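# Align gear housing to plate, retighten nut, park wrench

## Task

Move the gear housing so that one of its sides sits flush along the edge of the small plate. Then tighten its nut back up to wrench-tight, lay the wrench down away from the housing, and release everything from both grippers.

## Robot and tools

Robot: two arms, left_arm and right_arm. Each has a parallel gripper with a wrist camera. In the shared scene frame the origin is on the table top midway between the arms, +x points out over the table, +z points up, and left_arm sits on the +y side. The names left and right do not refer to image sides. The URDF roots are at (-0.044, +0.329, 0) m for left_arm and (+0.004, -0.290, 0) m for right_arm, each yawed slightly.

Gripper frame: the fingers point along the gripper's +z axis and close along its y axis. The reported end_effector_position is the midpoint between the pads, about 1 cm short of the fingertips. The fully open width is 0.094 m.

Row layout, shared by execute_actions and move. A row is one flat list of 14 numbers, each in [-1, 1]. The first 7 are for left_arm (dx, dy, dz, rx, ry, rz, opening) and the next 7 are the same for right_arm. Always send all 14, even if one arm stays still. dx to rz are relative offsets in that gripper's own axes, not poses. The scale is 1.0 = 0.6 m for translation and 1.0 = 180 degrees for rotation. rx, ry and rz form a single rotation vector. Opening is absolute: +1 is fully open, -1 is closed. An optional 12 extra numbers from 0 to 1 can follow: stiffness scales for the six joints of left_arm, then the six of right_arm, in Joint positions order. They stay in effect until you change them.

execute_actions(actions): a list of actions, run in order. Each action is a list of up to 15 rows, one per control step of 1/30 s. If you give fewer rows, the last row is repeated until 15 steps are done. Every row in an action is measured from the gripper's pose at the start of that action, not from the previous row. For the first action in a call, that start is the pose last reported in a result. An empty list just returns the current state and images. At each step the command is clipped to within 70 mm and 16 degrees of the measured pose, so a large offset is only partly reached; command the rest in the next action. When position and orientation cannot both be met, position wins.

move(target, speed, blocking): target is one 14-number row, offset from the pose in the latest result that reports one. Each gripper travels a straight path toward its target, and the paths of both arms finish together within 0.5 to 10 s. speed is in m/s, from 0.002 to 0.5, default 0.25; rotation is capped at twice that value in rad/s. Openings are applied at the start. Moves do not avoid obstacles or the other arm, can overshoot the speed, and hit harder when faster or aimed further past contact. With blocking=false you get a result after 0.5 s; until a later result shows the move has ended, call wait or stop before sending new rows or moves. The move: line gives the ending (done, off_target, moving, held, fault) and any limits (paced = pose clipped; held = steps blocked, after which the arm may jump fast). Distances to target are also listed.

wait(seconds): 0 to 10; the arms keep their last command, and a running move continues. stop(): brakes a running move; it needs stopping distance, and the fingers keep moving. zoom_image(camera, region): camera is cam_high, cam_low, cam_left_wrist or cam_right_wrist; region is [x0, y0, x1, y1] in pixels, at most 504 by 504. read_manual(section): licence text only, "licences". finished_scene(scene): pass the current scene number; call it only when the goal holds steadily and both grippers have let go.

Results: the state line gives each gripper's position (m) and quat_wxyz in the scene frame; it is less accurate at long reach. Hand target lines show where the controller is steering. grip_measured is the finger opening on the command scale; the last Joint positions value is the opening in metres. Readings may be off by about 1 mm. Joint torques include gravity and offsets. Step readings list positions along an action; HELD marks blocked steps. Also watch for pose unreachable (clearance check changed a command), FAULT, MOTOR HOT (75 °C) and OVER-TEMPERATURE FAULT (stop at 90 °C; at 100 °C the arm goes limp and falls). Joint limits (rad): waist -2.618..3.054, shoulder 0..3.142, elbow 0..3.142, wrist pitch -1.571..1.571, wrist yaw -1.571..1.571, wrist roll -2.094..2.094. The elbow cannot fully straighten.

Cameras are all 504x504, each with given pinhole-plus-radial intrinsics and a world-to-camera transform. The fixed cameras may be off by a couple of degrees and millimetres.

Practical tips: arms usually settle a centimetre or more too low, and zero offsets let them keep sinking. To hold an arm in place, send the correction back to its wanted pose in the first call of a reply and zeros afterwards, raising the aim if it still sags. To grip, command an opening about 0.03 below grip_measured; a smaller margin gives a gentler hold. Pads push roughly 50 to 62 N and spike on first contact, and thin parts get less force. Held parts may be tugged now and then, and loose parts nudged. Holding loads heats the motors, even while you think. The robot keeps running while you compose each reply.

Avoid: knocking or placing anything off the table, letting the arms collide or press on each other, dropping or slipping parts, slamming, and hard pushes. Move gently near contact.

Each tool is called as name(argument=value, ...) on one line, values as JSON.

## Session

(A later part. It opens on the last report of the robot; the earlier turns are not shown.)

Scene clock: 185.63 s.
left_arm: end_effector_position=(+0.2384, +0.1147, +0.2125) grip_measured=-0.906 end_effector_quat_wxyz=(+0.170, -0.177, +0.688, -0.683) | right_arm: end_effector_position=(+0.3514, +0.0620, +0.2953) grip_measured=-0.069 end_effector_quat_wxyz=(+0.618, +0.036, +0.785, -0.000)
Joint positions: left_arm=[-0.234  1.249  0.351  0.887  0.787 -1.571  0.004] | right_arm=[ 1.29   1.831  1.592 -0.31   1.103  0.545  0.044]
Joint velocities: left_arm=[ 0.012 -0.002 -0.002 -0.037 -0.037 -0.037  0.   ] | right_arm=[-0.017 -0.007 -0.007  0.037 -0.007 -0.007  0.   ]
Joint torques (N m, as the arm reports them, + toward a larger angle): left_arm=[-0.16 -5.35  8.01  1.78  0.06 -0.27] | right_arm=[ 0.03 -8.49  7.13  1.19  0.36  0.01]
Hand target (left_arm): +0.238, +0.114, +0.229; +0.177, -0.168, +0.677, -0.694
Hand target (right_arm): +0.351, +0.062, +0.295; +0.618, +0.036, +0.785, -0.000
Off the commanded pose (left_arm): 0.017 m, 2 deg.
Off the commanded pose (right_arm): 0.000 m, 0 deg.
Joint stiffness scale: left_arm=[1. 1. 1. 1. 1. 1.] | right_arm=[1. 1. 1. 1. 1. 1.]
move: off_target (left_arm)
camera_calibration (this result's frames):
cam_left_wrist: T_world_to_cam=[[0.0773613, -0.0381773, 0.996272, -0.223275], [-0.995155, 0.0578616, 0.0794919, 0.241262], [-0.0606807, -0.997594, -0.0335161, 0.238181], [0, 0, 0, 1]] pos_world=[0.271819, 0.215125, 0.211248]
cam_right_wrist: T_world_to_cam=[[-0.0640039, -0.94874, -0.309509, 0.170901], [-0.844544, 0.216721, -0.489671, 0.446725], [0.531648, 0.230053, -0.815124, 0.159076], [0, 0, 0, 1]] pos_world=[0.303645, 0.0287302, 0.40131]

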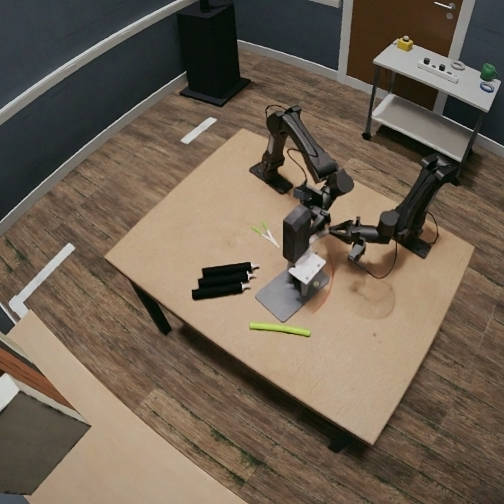

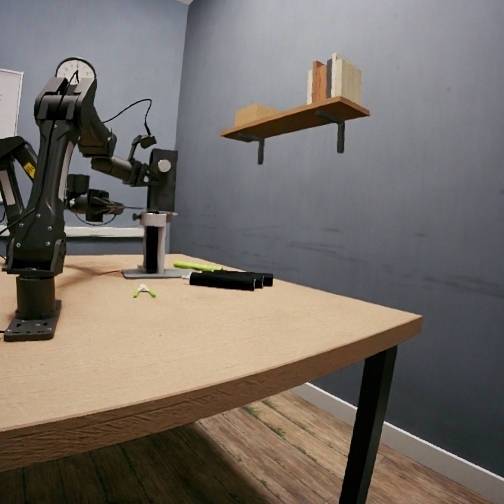

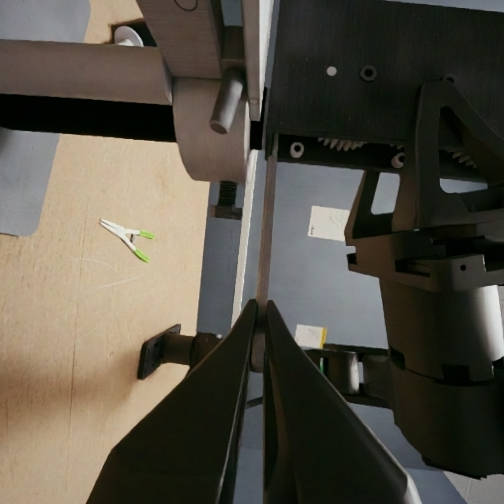

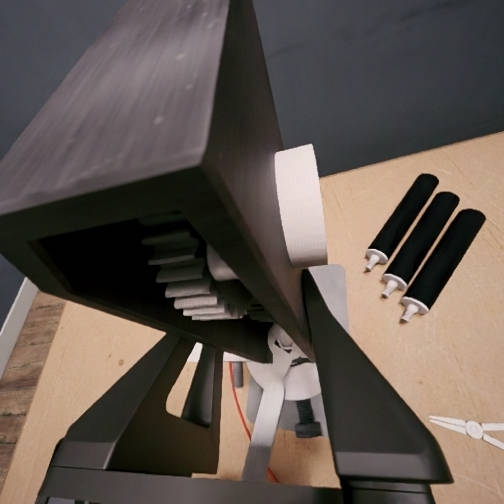

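move(target=[0.0,-0.03,0.0,0.022,0,0.025,-1,0,0,0,0,0,0,-0.3], speed=0.015)

zoom_image(camera="cam_right_wrist", region=[180,300,360,480])

Scene clock: 189.60 s.
left_arm: end_effector_position=(+0.2385, +0.1146, +0.2133) grip_measured=-0.906 end_effector_quat_wxyz=(+0.173, -0.173, +0.687, -0.684) | right_arm: end_effector_position=(+0.3514, +0.0620, +0.2953) grip_measured=-0.069 end_effector_quat_wxyz=(+0.618, +0.036, +0.785, -0.000)
Joint positions: left_arm=[-0.234  1.252  0.351  0.896  0.788 -1.566  0.004] | right_arm=[ 1.29   1.831  1.592 -0.31   1.103  0.545  0.044]
Joint velocities: left_arm=[ 0.012 -0.007  0.002 -0.037  0.066 -0.051 -0.001] | right_arm=[ 0.012 -0.012  0.002 -0.051 -0.007  0.007  0.   ]
Joint torques (N m, as the arm reports them, + toward a larger angle): left_arm=[-0.1  -3.41  6.51  2.54  0.03  0.08] | right_arm=[ 0.   -8.41  7.13  1.18  0.35  0.  ]
Hand target (left_arm): +0.238, +0.115, +0.230; +0.202, -0.145, +0.672, -0.698
Hand target (right_arm): +0.351, +0.062, +0.295; +0.618, +0.036, +0.785, -0.000
Off the commanded pose (left_arm): 0.017 m, 5 deg.
Off the commanded pose (right_arm): 0.000 m, 0 deg.
Joint stiffness scale: left_arm=[1. 1. 1. 1. 1. 1.] | right_arm=[1. 1. 1. 1. 1. 1.]
move: off_target (left_arm)
camera_calibration (this result's frames):
cam_left_wrist: T_world_to_cam=[[0.0674727, -0.0386881, 0.996971, -0.221864], [-0.995823, 0.0589963, 0.0696844, 0.243439], [-0.0615136, -0.997508, -0.0345459, 0.238442], [0, 0, 0, 1]] pos_world=[0.272059, 0.214902, 0.212465]
cam_right_wrist: T_world_to_cam=[[-0.0640039, -0.94874, -0.309509, 0.170901], [-0.844544, 0.216721, -0.489671, 0.446725], [0.531648, 0.230053, -0.815124, 0.159076], [0, 0, 0, 1]] pos_world=[0.303645, 0.0287302, 0.40131]

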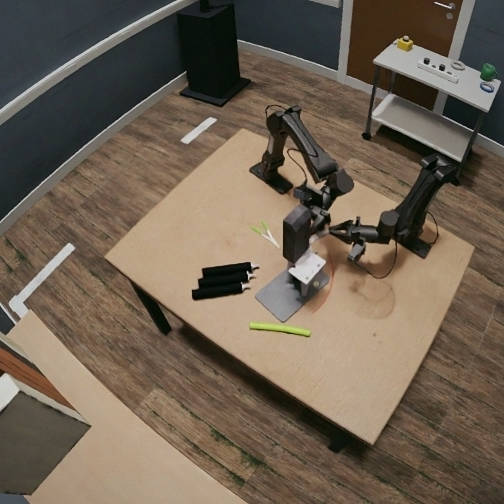

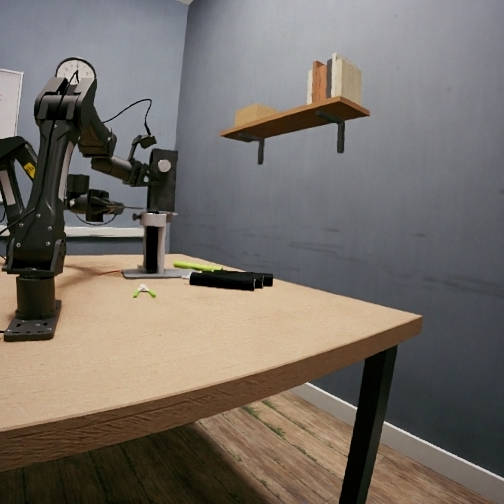

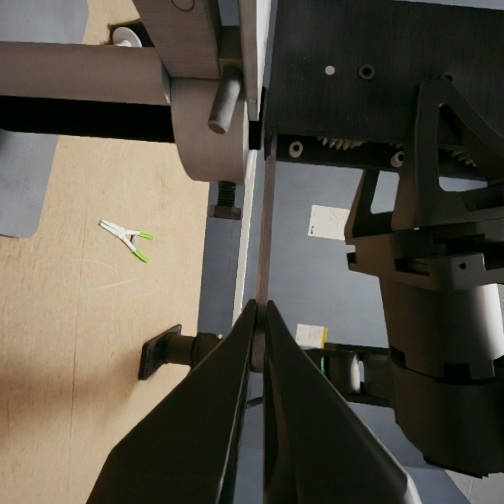

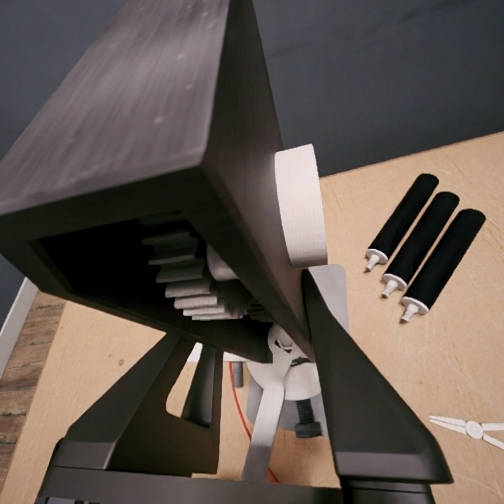

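Region (180, 300, 360, 480) of cam_right_wrist's 504x504 image, scaled by 2.800, with more detail than that image has.

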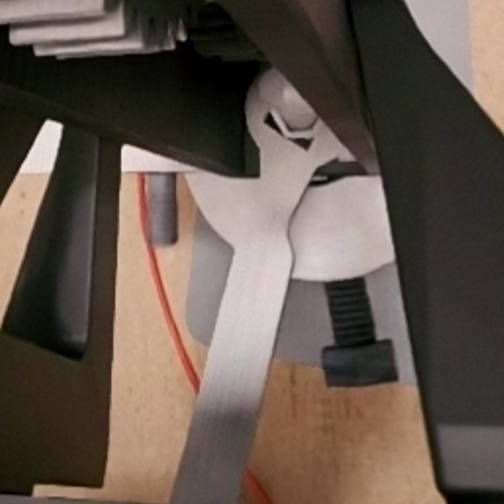

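move(target=[0.026,-0.012,-0.032,0.008,0,0.008,-1,0,0,0,0,0,0,-0.3], speed=0.015)

zoom_image(camera="cam_right_wrist", region=[180,300,360,480])

Scene clock: 191.63 s.
left_arm: end_effector_position=(+0.2330, +0.1204, +0.2133) grip_measured=-0.906 end_effector_quat_wxyz=(+0.184, -0.191, +0.686, -0.678) | right_arm: end_effector_position=(+0.3467, +0.0663, +0.2959) grip_measured=-0.069 end_effector_quat_wxyz=(+0.619, +0.033, +0.784, +0.004)
Joint positions: left_arm=[-0.241  1.172  0.32   0.834  0.737 -1.565  0.004] | right_arm=[ 1.304  1.831  1.592 -0.308  1.107  0.547  0.044]
Joint velocities: left_arm=[-0.027 -0.002 -0.002  0.007 -0.022 -0.007 -0.   ] | right_arm=[ 0.002 -0.012 -0.007 -0.037 -0.007 -0.022 -0.001]
Joint torques (N m, as the arm reports them, + toward a larger angle): left_arm=[ 1.64 -7.13  3.17  2.06  0.7   0.08] | right_arm=[-1.31 -8.48  7.05  1.16  0.32 -0.02]
Hand target (left_arm): +0.217, +0.123, +0.220; +0.184, -0.162, +0.681, -0.690
Hand target (right_arm): +0.351, +0.062, +0.295; +0.618, +0.036, +0.785, -0.000
Off the commanded pose (left_arm): 0.019 m, 4 deg.
Off the commanded pose (right_arm): 0.006 m, 1 deg.
Joint stiffness scale: left_arm=[1. 1. 1. 1. 1. 1.] | right_arm=[1. 1. 1. 1. 1. 1.]
move: off_target (left_arm)
camera_calibration (this result's frames):
cam_left_wrist: T_world_to_cam=[[0.0803848, -0.0403676, 0.995946, -0.223826], [-0.996585, 0.015691, 0.0810723, 0.240584], [-0.0189001, -0.999062, -0.0389684, 0.235147], [0, 0, 0, 1]] pos_world=[0.262199, 0.222116, 0.212578]
cam_right_wrist: T_world_to_cam=[[-0.0536003, -0.948378, -0.312579, 0.172142], [-0.845281, 0.209746, -0.491432, 0.443332], [0.531626, 0.237877, -0.812889, 0.15993], [0, 0, 0, 1]] pos_world=[0.298944, 0.0322248, 0.401681]

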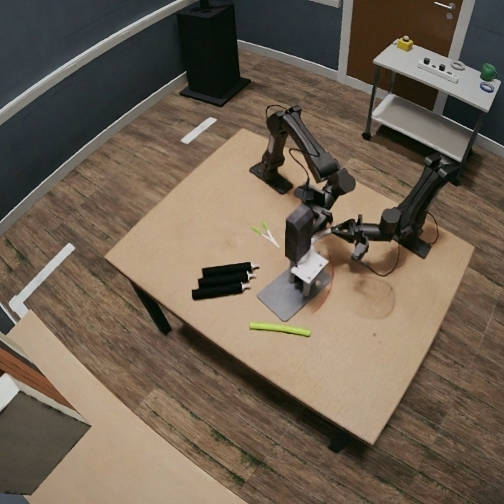

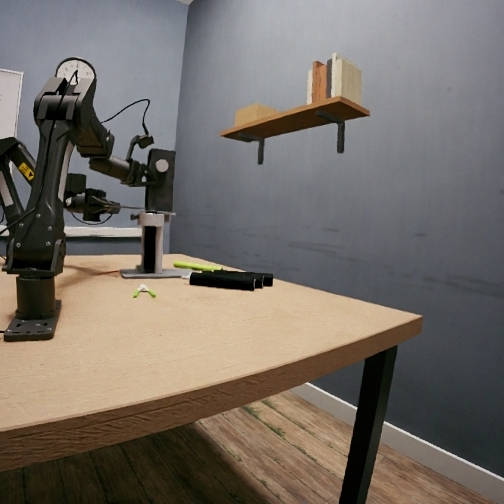

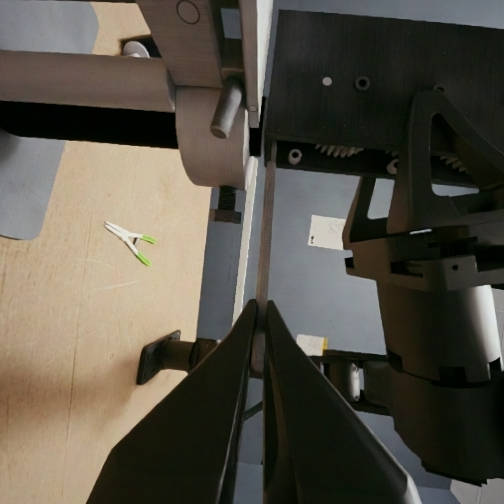

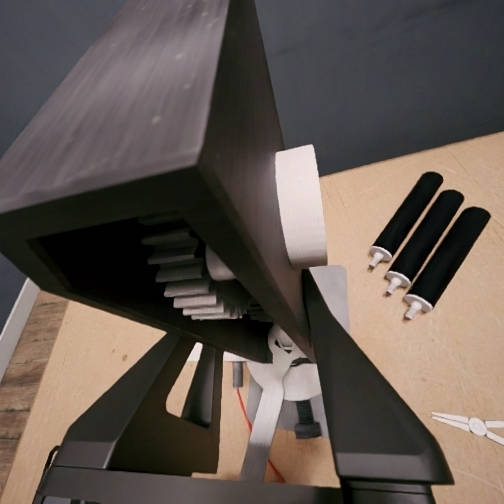

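Region (180, 300, 360, 480) of cam_right_wrist's 504x504 image, scaled by 2.800, with more detail than that image has.

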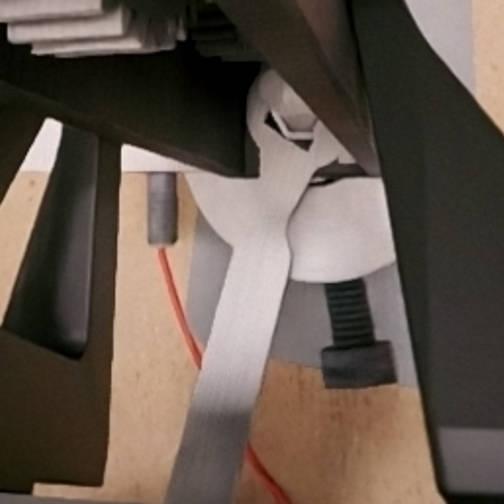

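move(target=[0.014,-0.03,0.016,0.022,-0.025,0.025,-1,0,0,0,0,0,0,-0.3], speed=0.012)

zoom_image(camera="cam_right_wrist", region=[180,300,360,480])

Scene clock: 197.50 s.
left_arm: end_effector_position=(+0.2303, +0.1094, +0.2120) grip_measured=-0.906 end_effector_quat_wxyz=(+0.213, -0.206, +0.678, -0.673) | right_arm: end_effector_position=(+0.3464, +0.0664, +0.2957) grip_measured=-0.069 end_effector_quat_wxyz=(+0.620, +0.033, +0.784, +0.003)
Joint positions: left_arm=[-0.347  1.156  0.291  0.861  0.567 -1.558  0.004] | right_arm=[ 1.305  1.832  1.592 -0.308  1.11   0.547  0.044]
Joint velocities: left_arm=[-0.007  0.007  0.002 -0.095  0.022  0.007 -0.001] | right_arm=[-0.007 -0.012 -0.022  0.022 -0.037  0.066  0.   ]
Joint torques (N m, as the arm reports them, + toward a larger angle): left_arm=[-1.73 -4.    7.56  2.24 -0.35  0.25] | right_arm=[-0.09 -8.58  7.12  1.19  0.32  0.  ]
Hand target (left_arm): +0.230, +0.108, +0.231; +0.243, -0.185, +0.661, -0.685
Hand target (right_arm): +0.347, +0.066, +0.296; +0.619, +0.033, +0.784, +0.004
Off the commanded pose (left_arm): 0.019 m, 5 deg.
Off the commanded pose (right_arm): 0.000 m, 0 deg.
Joint stiffness scale: left_arm=[1. 1. 1. 1. 1. 1.] | right_arm=[1. 1. 1. 1. 1. 1.]
move: off_target (left_arm)
camera_calibration (this result's frames):
cam_left_wrist: T_world_to_cam=[[0.0619014, -0.0366252, 0.99741, -0.219201], [-0.997045, -0.0478209, 0.0601228, 0.249625], [0.045495, -0.998184, -0.0394772, 0.209233], [0, 0, 0, 1]] pos_world=[0.252938, 0.212762, 0.211885]
cam_right_wrist: T_world_to_cam=[[-0.0546893, -0.948833, -0.311008, 0.17208], [-0.844506, 0.210139, -0.492596, 0.442998], [0.532746, 0.235708, -0.812787, 0.15957], [0, 0, 0, 1]] pos_world=[0.298515, 0.0325715, 0.401434]

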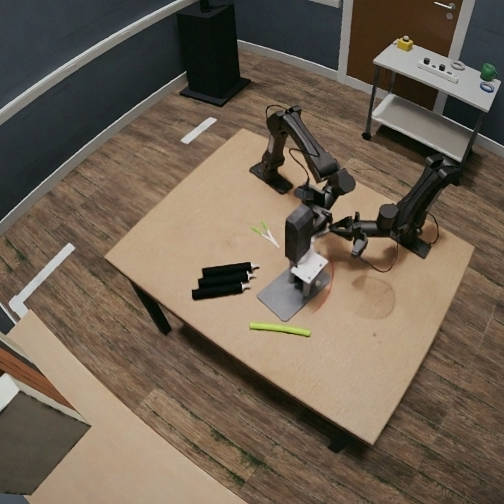

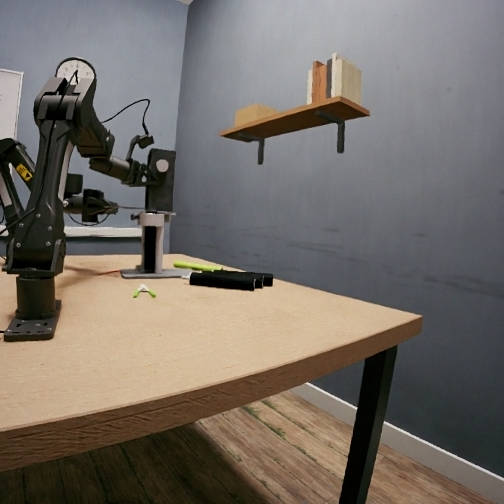

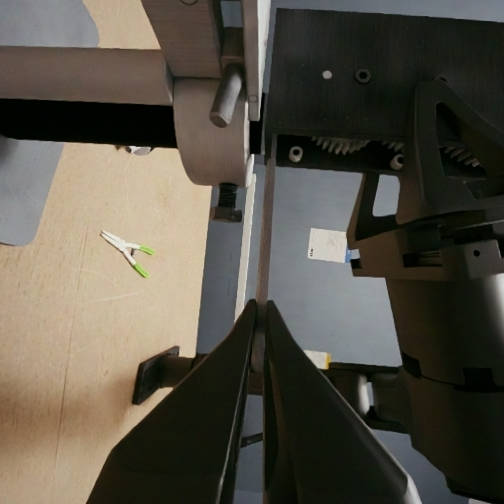

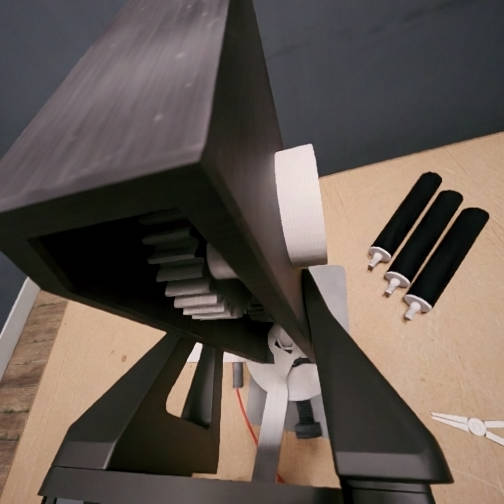

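Region (180, 300, 360, 480) of cam_right_wrist's 504x504 image, scaled by 2.800, with more detail than that image has.

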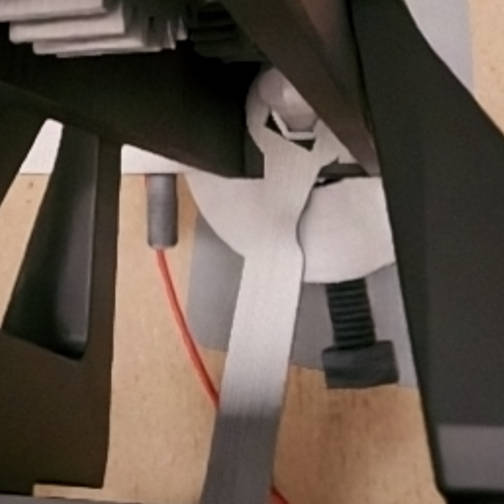

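move(target=[0.012,-0.005,-0.03,0,0,0,-1,0,0,0,0,0,0,-0.3], speed=0.012)

zoom_image(camera="cam_right_wrist", region=[180,300,360,480])

Scene clock: 199.50 s.
left_arm: end_effector_position=(+0.2278, +0.1162, +0.2143) grip_measured=-0.906 end_effector_quat_wxyz=(+0.216, -0.224, +0.679, -0.665) | right_arm: end_effector_position=(+0.3460, +0.0667, +0.2957) grip_measured=-0.069 end_effector_quat_wxyz=(+0.620, +0.033, +0.784, +0.003)
Joint positions: left_arm=[-0.343  1.078  0.291  0.762  0.541 -1.562  0.004] | right_arm=[ 1.306  1.832  1.592 -0.308  1.11   0.548  0.044]
Joint velocities: left_arm=[ 0.002  0.002 -0.002 -0.081 -0.066  0.007  0.   ] | right_arm=[-0.012 -0.002  0.002 -0.081  0.051  0.037 -0.   ]
Joint torques (N m, as the arm reports them, + toward a larger angle): left_arm=[ 1.62 -5.91  3.39  2.03  0.51  0.06] | right_arm=[-0.05 -8.47  7.05  1.18  0.34  0.  ]
Hand target (left_arm): +0.215, +0.119, +0.215; +0.213, -0.206, +0.678, -0.673
Hand target (right_arm): +0.346, +0.066, +0.296; +0.620, +0.033, +0.784, +0.003
Off the commanded pose (left_arm): 0.014 m, 2 deg.
Off the commanded pose (right_arm): 0.001 m, 0 deg.
Joint stiffness scale: left_arm=[1. 1. 1. 1. 1. 1.] | right_arm=[1. 1. 1. 1. 1. 1.]
move: off_target (left_arm)
camera_calibration (this result's frames):
cam_left_wrist: T_world_to_cam=[[0.0869146, -0.0402918, 0.995401, -0.225959], [-0.993392, -0.0786835, 0.0835542, 0.245086], [0.074955, -0.996085, -0.0468643, 0.210884], [0, 0, 0, 1]] pos_world=[0.247299, 0.220238, 0.214325]
cam_right_wrist: T_world_to_cam=[[-0.0540155, -0.948663, -0.311643, 0.172325], [-0.844539, 0.209921, -0.492634, 0.442641], [0.532763, 0.236585, -0.812521, 0.159589], [0, 0, 0, 1]] pos_world=[0.298112, 0.0328026, 0.401434]

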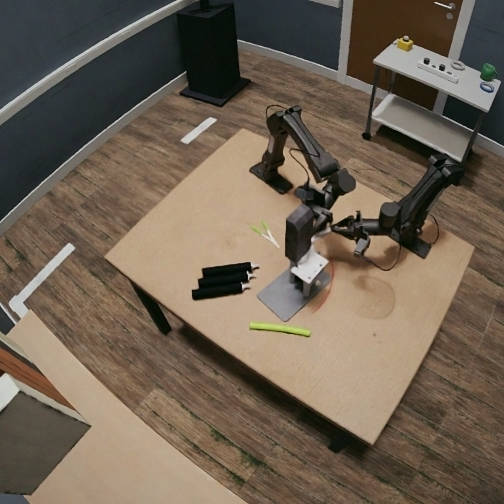

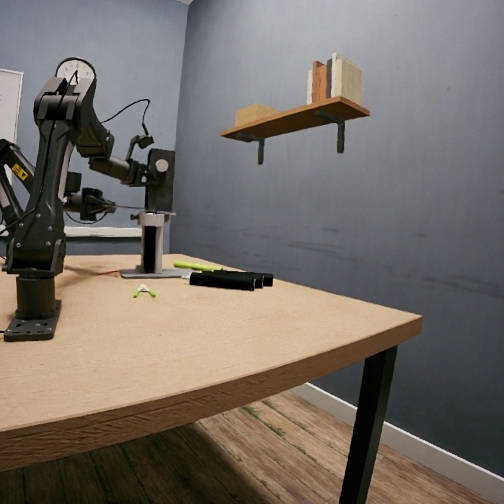

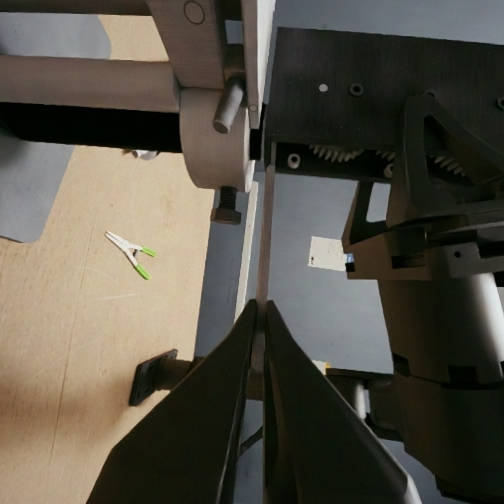

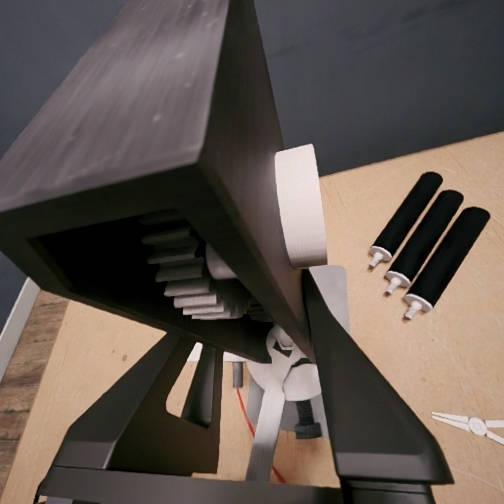

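Region (180, 300, 360, 480) of cam_right_wrist's 504x504 image, scaled by 2.800, with more detail than that image has.

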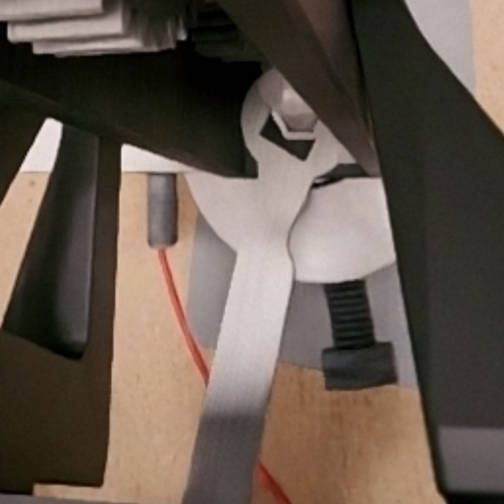

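move(target=[0.023,-0.02,0.008,0.02,-0.03,0.02,-1,0,0,0,0,0,0,-0.3], speed=0.015)

zoom_image(camera="cam_right_wrist", region=[180,300,360,480])

Scene clock: 204.17 s.
left_arm: end_effector_position=(+0.2274, +0.1105, +0.2115) grip_measured=-0.906 end_effector_quat_wxyz=(+0.268, -0.257, +0.661, -0.653) | right_arm: end_effector_position=(+0.3460, +0.0667, +0.2956) grip_measured=-0.069 end_effector_quat_wxyz=(+0.620, +0.033, +0.784, +0.003)
Joint positions: left_arm=[-0.492  1.062  0.25   0.808  0.264 -1.551  0.004] | right_arm=[ 1.306  1.832  1.592 -0.309  1.11   0.548  0.044]
Joint velocities: left_arm=[-0.012  0.007 -0.007 -0.022 -0.007  0.007 -0.001] | right_arm=[ 0.007  0.002  0.002  0.066  0.037 -0.051  0.001]
Joint torques (N m, as the arm reports them, + toward a larger angle): left_arm=[-2.03 -3.67  7.22  2.16  0.23  0.23] | right_arm=[ 0.03 -8.43  7.07  1.19  0.37  0.01]
Hand target (left_arm): +0.220, +0.104, +0.226; +0.275, -0.227, +0.653, -0.668
Hand target (right_arm): +0.346, +0.067, +0.296; +0.620, +0.033, +0.784, +0.003
Off the commanded pose (left_arm): 0.018 m, 4 deg.
Off the commanded pose (right_arm): 0.000 m, 0 deg.
Joint stiffness scale: left_arm=[1. 1. 1. 1. 1. 1.] | right_arm=[1. 1. 1. 1. 1. 1.]
move: off_target (left_arm)
camera_calibration (this result's frames):
cam_left_wrist: T_world_to_cam=[[0.0625092, -0.032681, 0.997509, -0.219043], [-0.977218, -0.205116, 0.0545175, 0.260858], [0.202823, -0.978192, -0.0447581, 0.173608], [0, 0, 0, 1]] pos_world=[0.233395, 0.21617, 0.212047]
cam_right_wrist: T_world_to_cam=[[-0.054116, -0.948878, -0.31097, 0.172092], [-0.844698, 0.20958, -0.492506, 0.442623], [0.532501, 0.236023, -0.812857, 0.159764], [0, 0, 0, 1]] pos_world=[0.298121, 0.0328217, 0.401375]

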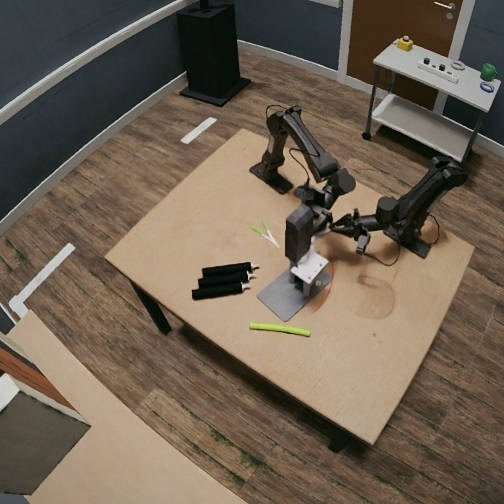

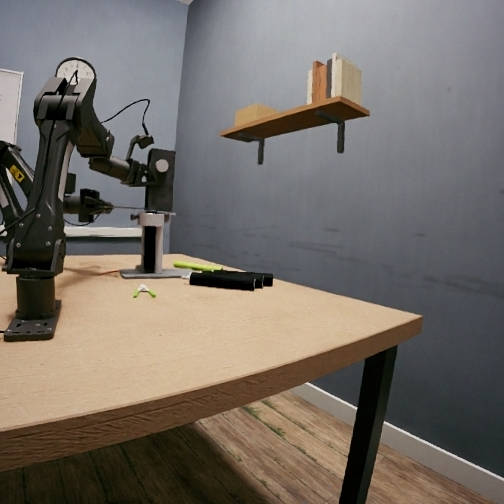

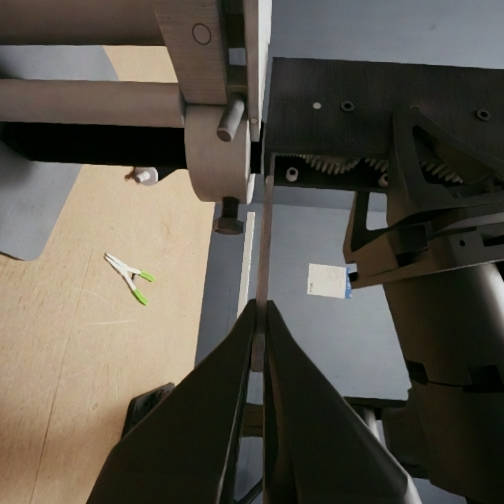

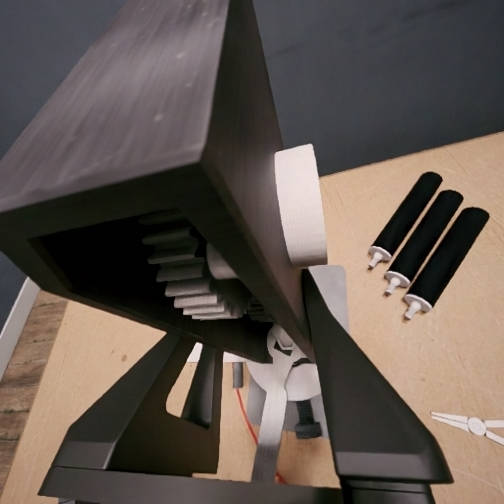

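Region (180, 300, 360, 480) of cam_right_wrist's 504x504 image, scaled by 2.800, with more detail than that image has.

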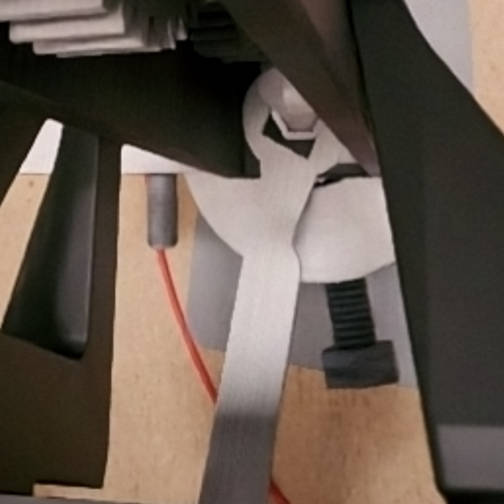

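execute_actions(actions=[[[-0.006,-0.045,-0.004,0.03,0,0.015,-1,0,0,0,0,0,0,-0.3]],[[0,0,0,0,0,0,-1,0,0,0,0,0,0,-0.3]]])

zoom_image(camera="cam_right_wrist", region=[180,300,360,480])

Scene clock: 205.30 s.
left_arm: end_effector_position=(+0.2278, +0.1118, +0.2114) grip_measured=-0.906 end_effector_quat_wxyz=(+0.265, -0.256, +0.661, -0.654) | right_arm: end_effector_position=(+0.3460, +0.0667, +0.2956) grip_measured=-0.069 end_effector_quat_wxyz=(+0.620, +0.033, +0.784, +0.003)
Joint positions: left_arm=[-0.478  1.062  0.25   0.807  0.284 -1.554  0.004] | right_arm=[ 1.306  1.832  1.592 -0.309  1.11   0.548  0.044]
Joint velocities: left_arm=[ 0.007  0.002 -0.007  0.007 -0.066 -0.037  0.   ] | right_arm=[-0.027 -0.002  0.007  0.066 -0.081 -0.022 -0.001]
Joint torques (N m, as the arm reports them, + toward a larger angle): left_arm=[ 0.03 -2.24  6.8   1.93  0.03  0.06] | right_arm=[ 0.07 -8.45  7.04  1.18  0.37  0.  ]
Hand target (left_arm): +0.228, +0.112, +0.212; +0.266, -0.254, +0.661, -0.654
Hand target (right_arm): +0.346, +0.067, +0.296; +0.620, +0.033, +0.784, +0.003
Off the commanded pose (left_arm): 0.001 m, 0 deg.
Off the commanded pose (right_arm): 0.000 m, 0 deg.
Joint stiffness scale: left_arm=[1. 1. 1. 1. 1. 1.] | right_arm=[1. 1. 1. 1. 1. 1.]
Step readings (end_effector_position; steps 1 to 15: 1st action; 16 to 30: 2nd action):
0: left_arm (+0.2273, +0.1105, +0.2115) | right_arm (+0.3460, +0.0667, +0.2956)
1: left_arm (+0.2278, +0.1112, +0.2121) | right_arm (+0.3460, +0.0667, +0.2956)
2: left_arm (+0.2277, +0.1114, +0.2121) | right_arm (+0.3460, +0.0667, +0.2956)
4: left_arm (+0.2277, +0.1116, +0.2121) | right_arm (+0.3460, +0.0667, +0.2956)
8: left_arm (+0.2277, +0.1117, +0.2121) | right_arm (+0.3460, +0.0667, +0.2956)
15: left_arm (+0.2278, +0.1118, +0.2121) | right_arm (+0.3460, +0.0667, +0.2956)
16: left_arm (+0.2278, +0.1118, +0.2114) | right_arm (+0.3460, +0.0667, +0.2956)
17: left_arm (+0.2278, +0.1118, +0.2114) | right_arm (+0.3460, +0.0667, +0.2956)
19: left_arm (+0.2278, +0.1118, +0.2114) | right_arm (+0.3460, +0.0667, +0.2956)
23: left_arm (+0.2278, +0.1118, +0.2114) | right_arm (+0.3460, +0.0667, +0.2956)
30: end_effector_position above
camera_calibration (this result's frames):
cam_left_wrist: T_world_to_cam=[[0.0649033, -0.0310935, 0.997407, -0.21964], [-0.978303, -0.199051, 0.0574549, 0.26045], [0.196749, -0.979496, -0.043338, 0.175978], [0, 0, 0, 1]] pos_world=[0.234431, 0.217383, 0.211733]
cam_right_wrist: T_world_to_cam=[[-0.054116, -0.948878, -0.31097, 0.172092], [-0.844698, 0.20958, -0.492506, 0.442623], [0.532501, 0.236023, -0.812857, 0.159764], [0, 0, 0, 1]] pos_world=[0.298121, 0.0328217, 0.401375]

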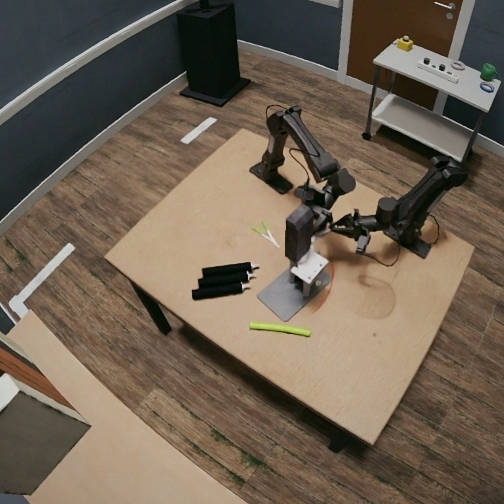

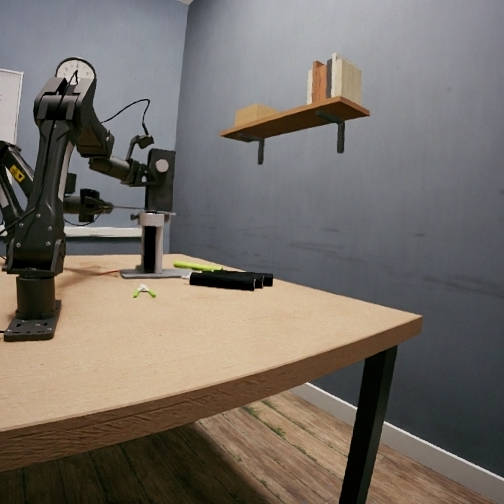

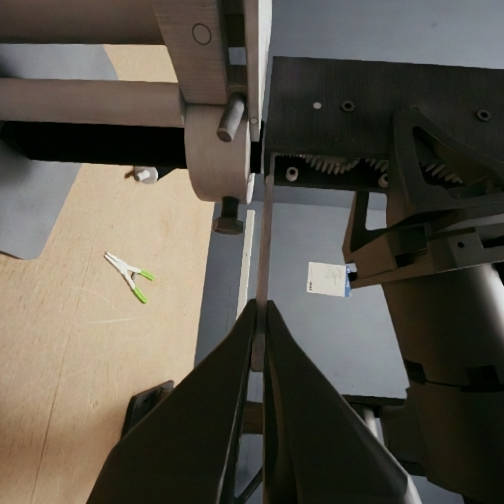

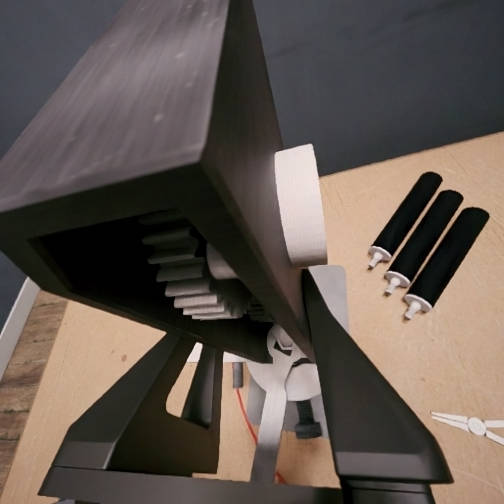

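Region (180, 300, 360, 480) of cam_right_wrist's 504x504 image, scaled by 2.800, with more detail than that image has.

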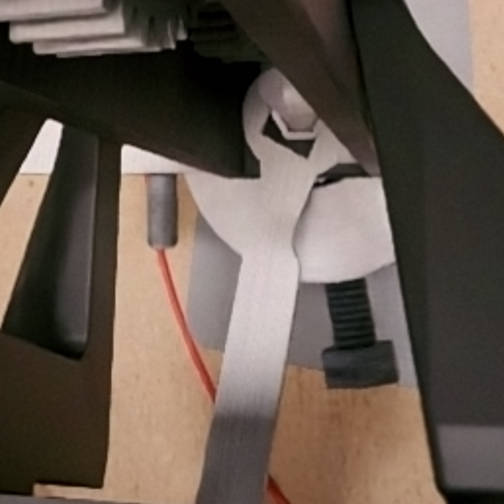

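move(target=[0,0,0,0,0,0,-0.55,0,0,0,0,0,0,-0.3])

move(target=[-0.042,-0.03,0.08,0.012,0,0,-0.55,0,0,0,0,0,0,-0.3], speed=0.03)

zoom_image(camera="cam_right_wrist", region=[180,300,360,480])

Scene clock: 206.20 s.
left_arm: end_effector_position=(+0.2276, +0.1117, +0.2093) grip_measured=-0.552 end_effector_quat_wxyz=(+0.262, -0.258, +0.664, -0.652) | right_arm: end_effector_position=(+0.3460, +0.0667, +0.2956) grip_measured=-0.069 end_effector_quat_wxyz=(+0.620, +0.033, +0.784, +0.003)
Joint positions: left_arm=[-0.478  1.062  0.25   0.799  0.284 -1.554  0.021] | right_arm=[ 1.306  1.832  1.592 -0.309  1.11   0.548  0.044]
Joint velocities: left_arm=[-0.017 -0.012  0.002 -0.022  0.081 -0.022 -0.   ] | right_arm=[-0.022  0.002 -0.012 -0.007 -0.037  0.081  0.   ]
Joint torques (N m, as the arm reports them, + toward a larger angle): left_arm=[ 0.   -2.25  6.93  2.    0.04  0.  ] | right_arm=[ 0.03 -8.47  7.06  1.19  0.36 -0.01]
Hand target (left_arm): +0.228, +0.112, +0.211; +0.265, -0.256, +0.661, -0.654
Hand target (right_arm): +0.346, +0.067, +0.296; +0.620, +0.033, +0.784, +0.003
Off the commanded pose (left_arm): 0.002 m, 1 deg.
Off the commanded pose (right_arm): 0.000 m, 0 deg.
Joint stiffness scale: left_arm=[1. 1. 1. 1. 1. 1.] | right_arm=[1. 1. 1. 1. 1. 1.]
move: done
camera_calibration (this result's frames):
cam_left_wrist: T_world_to_cam=[[0.0729692, -0.0350681, 0.996717, -0.21877], [-0.977958, -0.198552, 0.0646101, 0.258808], [0.195634, -0.979463, -0.0487833, 0.177218], [0, 0, 0, 1]] pos_world=[0.234397, 0.217294, 0.209976]
cam_right_wrist: T_world_to_cam=[[-0.054116, -0.948878, -0.31097, 0.172092], [-0.844698, 0.20958, -0.492506, 0.442623], [0.532501, 0.236023, -0.812857, 0.159764], [0, 0, 0, 1]] pos_world=[0.298121, 0.0328217, 0.401375]

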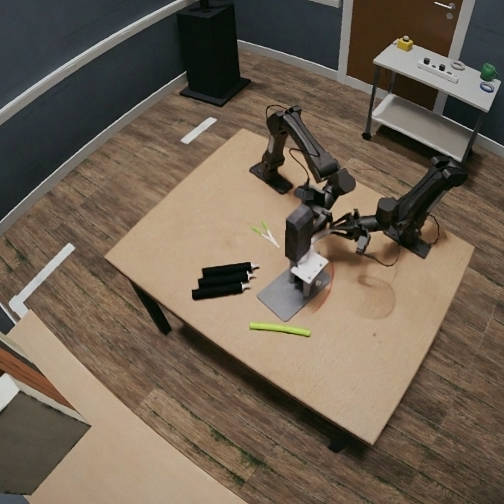

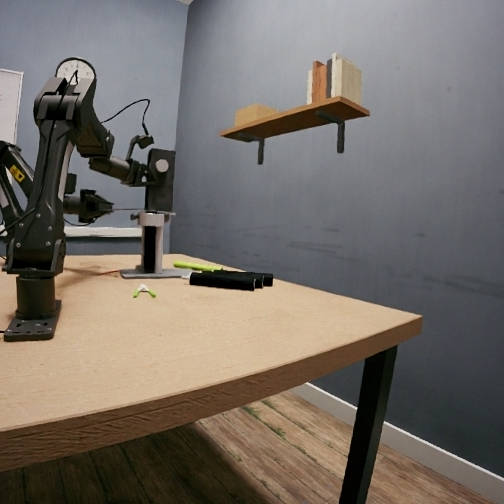

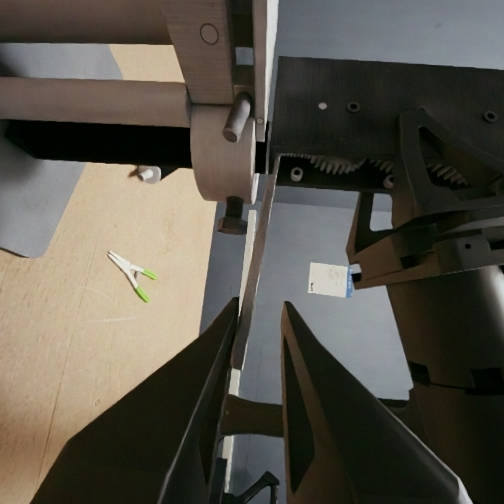

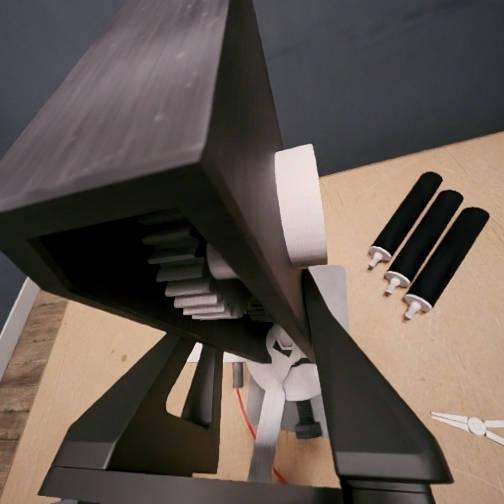

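Scene clock: 208.37 s.
left_arm: end_effector_position=(+0.2716, +0.0957, +0.2060) grip_measured=-0.552 end_effector_quat_wxyz=(+0.253, -0.266, +0.667, -0.648) | right_arm: end_effector_position=(+0.3460, +0.0667, +0.2956) grip_measured=-0.069 end_effector_quat_wxyz=(+0.620, +0.033, +0.784, +0.003)
Joint positions: left_arm=[-0.438  1.323  0.394  0.895  0.326 -1.566  0.021] | right_arm=[ 1.306  1.832  1.592 -0.309  1.11   0.548  0.044]
Joint velocities: left_arm=[-0.007  0.007  0.002  0.022  0.066  0.007  0.   ] | right_arm=[-0.002 -0.012  0.007  0.022 -0.022 -0.022  0.001]
Joint torques (N m, as the arm reports them, + toward a larger angle): left_arm=[ 0.65 -3.51  9.76  2.16  0.12  0.  ] | right_arm=[ 0.06 -8.45  7.09  1.19  0.36  0.01]
Hand target (left_arm): +0.278, +0.094, +0.227; +0.267, -0.253, +0.651, -0.664
Hand target (right_arm): +0.346, +0.067, +0.296; +0.620, +0.033, +0.784, +0.003
Off the commanded pose (left_arm): 0.022 m, 3 deg.
Off the commanded pose (right_arm): 0.000 m, 0 deg.
Joint stiffness scale: left_arm=[1. 1. 1. 1. 1. 1.] | right_arm=[1. 1. 1. 1. 1. 1.]
move: off_target (left_arm)
camera_calibration (this result's frames):
cam_left_wrist: T_world_to_cam=[[0.0995448, -0.0361297, 0.994377, -0.225945], [-0.976057, -0.197783, 0.0905245, 0.292935], [0.193401, -0.97958, -0.0549529, 0.154701], [0, 0, 0, 1]] pos_world=[0.278493, 0.201316, 0.206658]
cam_right_wrist: T_world_to_cam=[[-0.054116, -0.948878, -0.31097, 0.172092], [-0.844698, 0.20958, -0.492506, 0.442623], [0.532501, 0.236023, -0.812857, 0.159764], [0, 0, 0, 1]] pos_world=[0.298121, 0.0328217, 0.401375]

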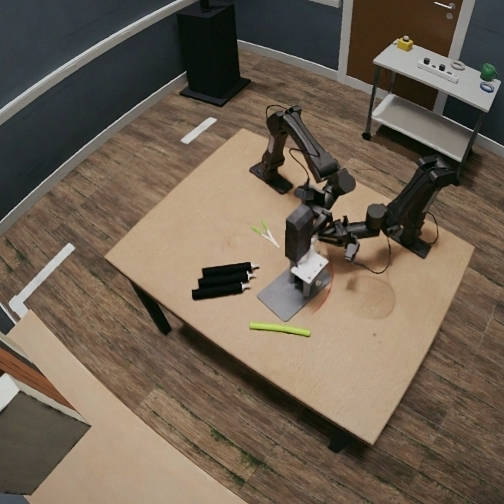

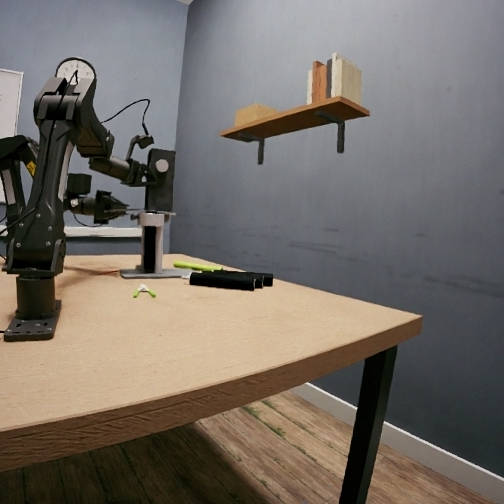

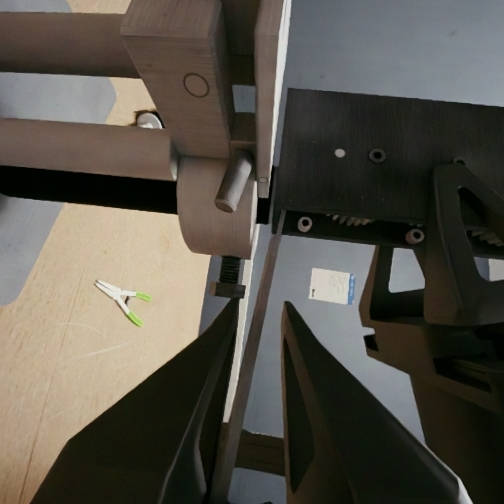

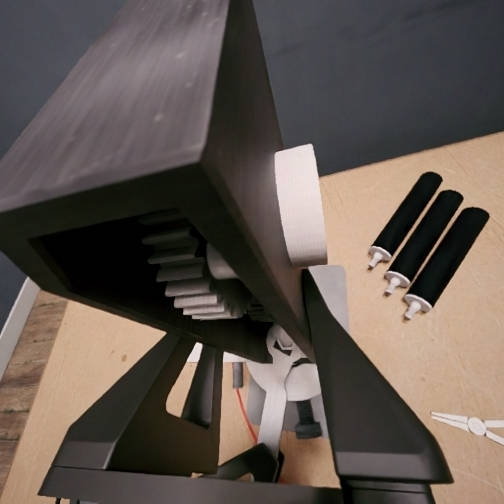

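Region (180, 300, 360, 480) of cam_right_wrist's 504x504 image, scaled by 2.800, with more detail than that image has.

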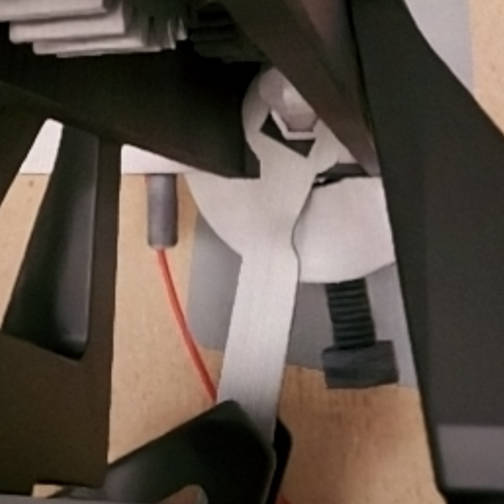

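execute_actions(actions=[[[-0.006,-0.04,0.01,0.02,0,0.006,-0.55,0,0,0,0,0,0,-0.3],[-0.006,-0.044,0.01,0.024,0,0.008,-0.55,0,0,0,0,0,0,-0.3],[-0.006,-0.048,0.01,0.028,0,0.01,-0.55,0,0,0,0,0,0,-0.3],[-0.006,-0.052,0.01,0.032,0,0.012,-0.55,0,0,0,0,0,0,-0.3],[-0.006,-0.056,0.01,0.036,0,0.016,-0.55,0,0,0,0,0,0,-0.3]]])

Scene clock: 209.10 s.
left_arm: end_effector_position=(+0.2726, +0.0949, +0.2160) grip_measured=-0.552 end_effector_quat_wxyz=(+0.264, -0.254, +0.655, -0.661) | right_arm: end_effector_position=(+0.3460, +0.0667, +0.2956) grip_measured=-0.069 end_effector_quat_wxyz=(+0.620, +0.033, +0.784, +0.003)
Joint positions: left_arm=[-0.438  1.336  0.394  0.957  0.327 -1.566  0.021] | right_arm=[ 1.306  1.832  1.592 -0.309  1.11   0.548  0.044]
Joint velocities: left_arm=[-0.012  0.002 -0.012  0.037 -0.081 -0.051  0.   ] | right_arm=[-0.007 -0.002 -0.002  0.022 -0.007 -0.095  0.   ]
Joint torques (N m, as the arm reports them, + toward a larger angle): left_arm=[ 0.67 -3.7   9.97  2.18  0.05  0.12] | right_arm=[-0.03 -8.41  7.07  1.19  0.35  0.  ]
Hand target (left_arm): +0.278, +0.094, +0.239; +0.284, -0.235, +0.637, -0.677
Hand target (right_arm): +0.346, +0.067, +0.296; +0.620, +0.033, +0.784, +0.003
Off the commanded pose (left_arm): 0.024 m, 4 deg.
Off the commanded pose (right_arm): 0.000 m, 0 deg.
Joint stiffness scale: left_arm=[1. 1. 1. 1. 1. 1.] | right_arm=[1. 1. 1. 1. 1. 1.]
Step readings (end_effector_position):
0: left_arm (+0.2716, +0.0957, +0.2063) | right_arm (+0.3460, +0.0667, +0.2956)
1: left_arm (+0.2716, +0.0957, +0.2063) | right_arm (+0.3460, +0.0667, +0.2956)
2: left_arm (+0.2716, +0.0957, +0.2067) | right_arm (+0.3460, +0.0667, +0.2956)
4: left_arm (+0.2716, +0.0956, +0.2092) | right_arm (+0.3460, +0.0667, +0.2956)
8: left_arm (+0.2718, +0.0955, +0.2167) | right_arm (+0.3460, +0.0667, +0.2956)
15: end_effector_position above
camera_calibration (this result's frames):
cam_left_wrist: T_world_to_cam=[[0.0563731, -0.0134726, 0.998319, -0.227235], [-0.979531, -0.194275, 0.0526904, 0.301563], [0.193239, -0.980855, -0.0241487, 0.147725], [0, 0, 0, 1]] pos_world=[0.279654, 0.200422, 0.21453]
cam_right_wrist: T_world_to_cam=[[-0.054116, -0.948878, -0.31097, 0.172092], [-0.844698, 0.20958, -0.492506, 0.442623], [0.532501, 0.236023, -0.812857, 0.159764], [0, 0, 0, 1]] pos_world=[0.298121, 0.0328217, 0.401375]

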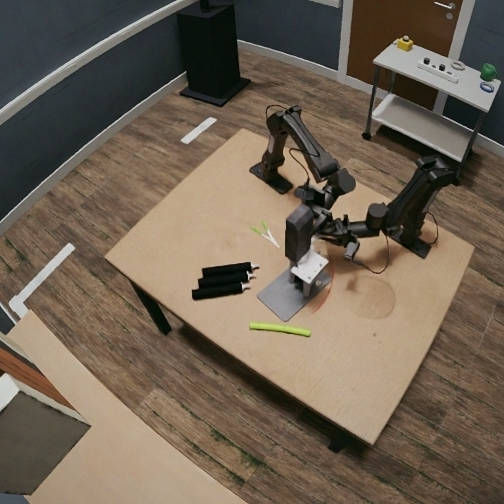

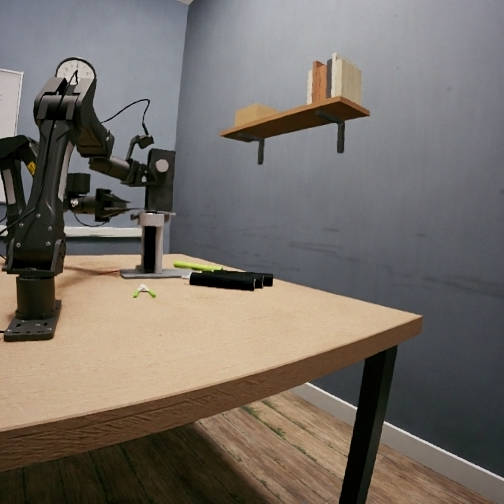

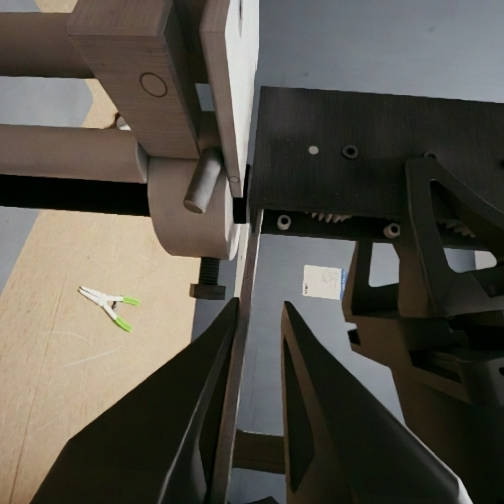

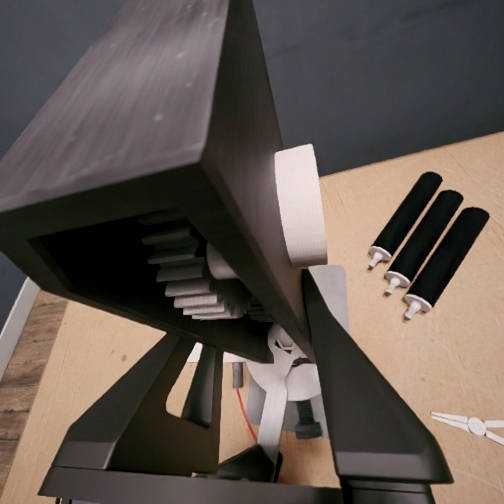

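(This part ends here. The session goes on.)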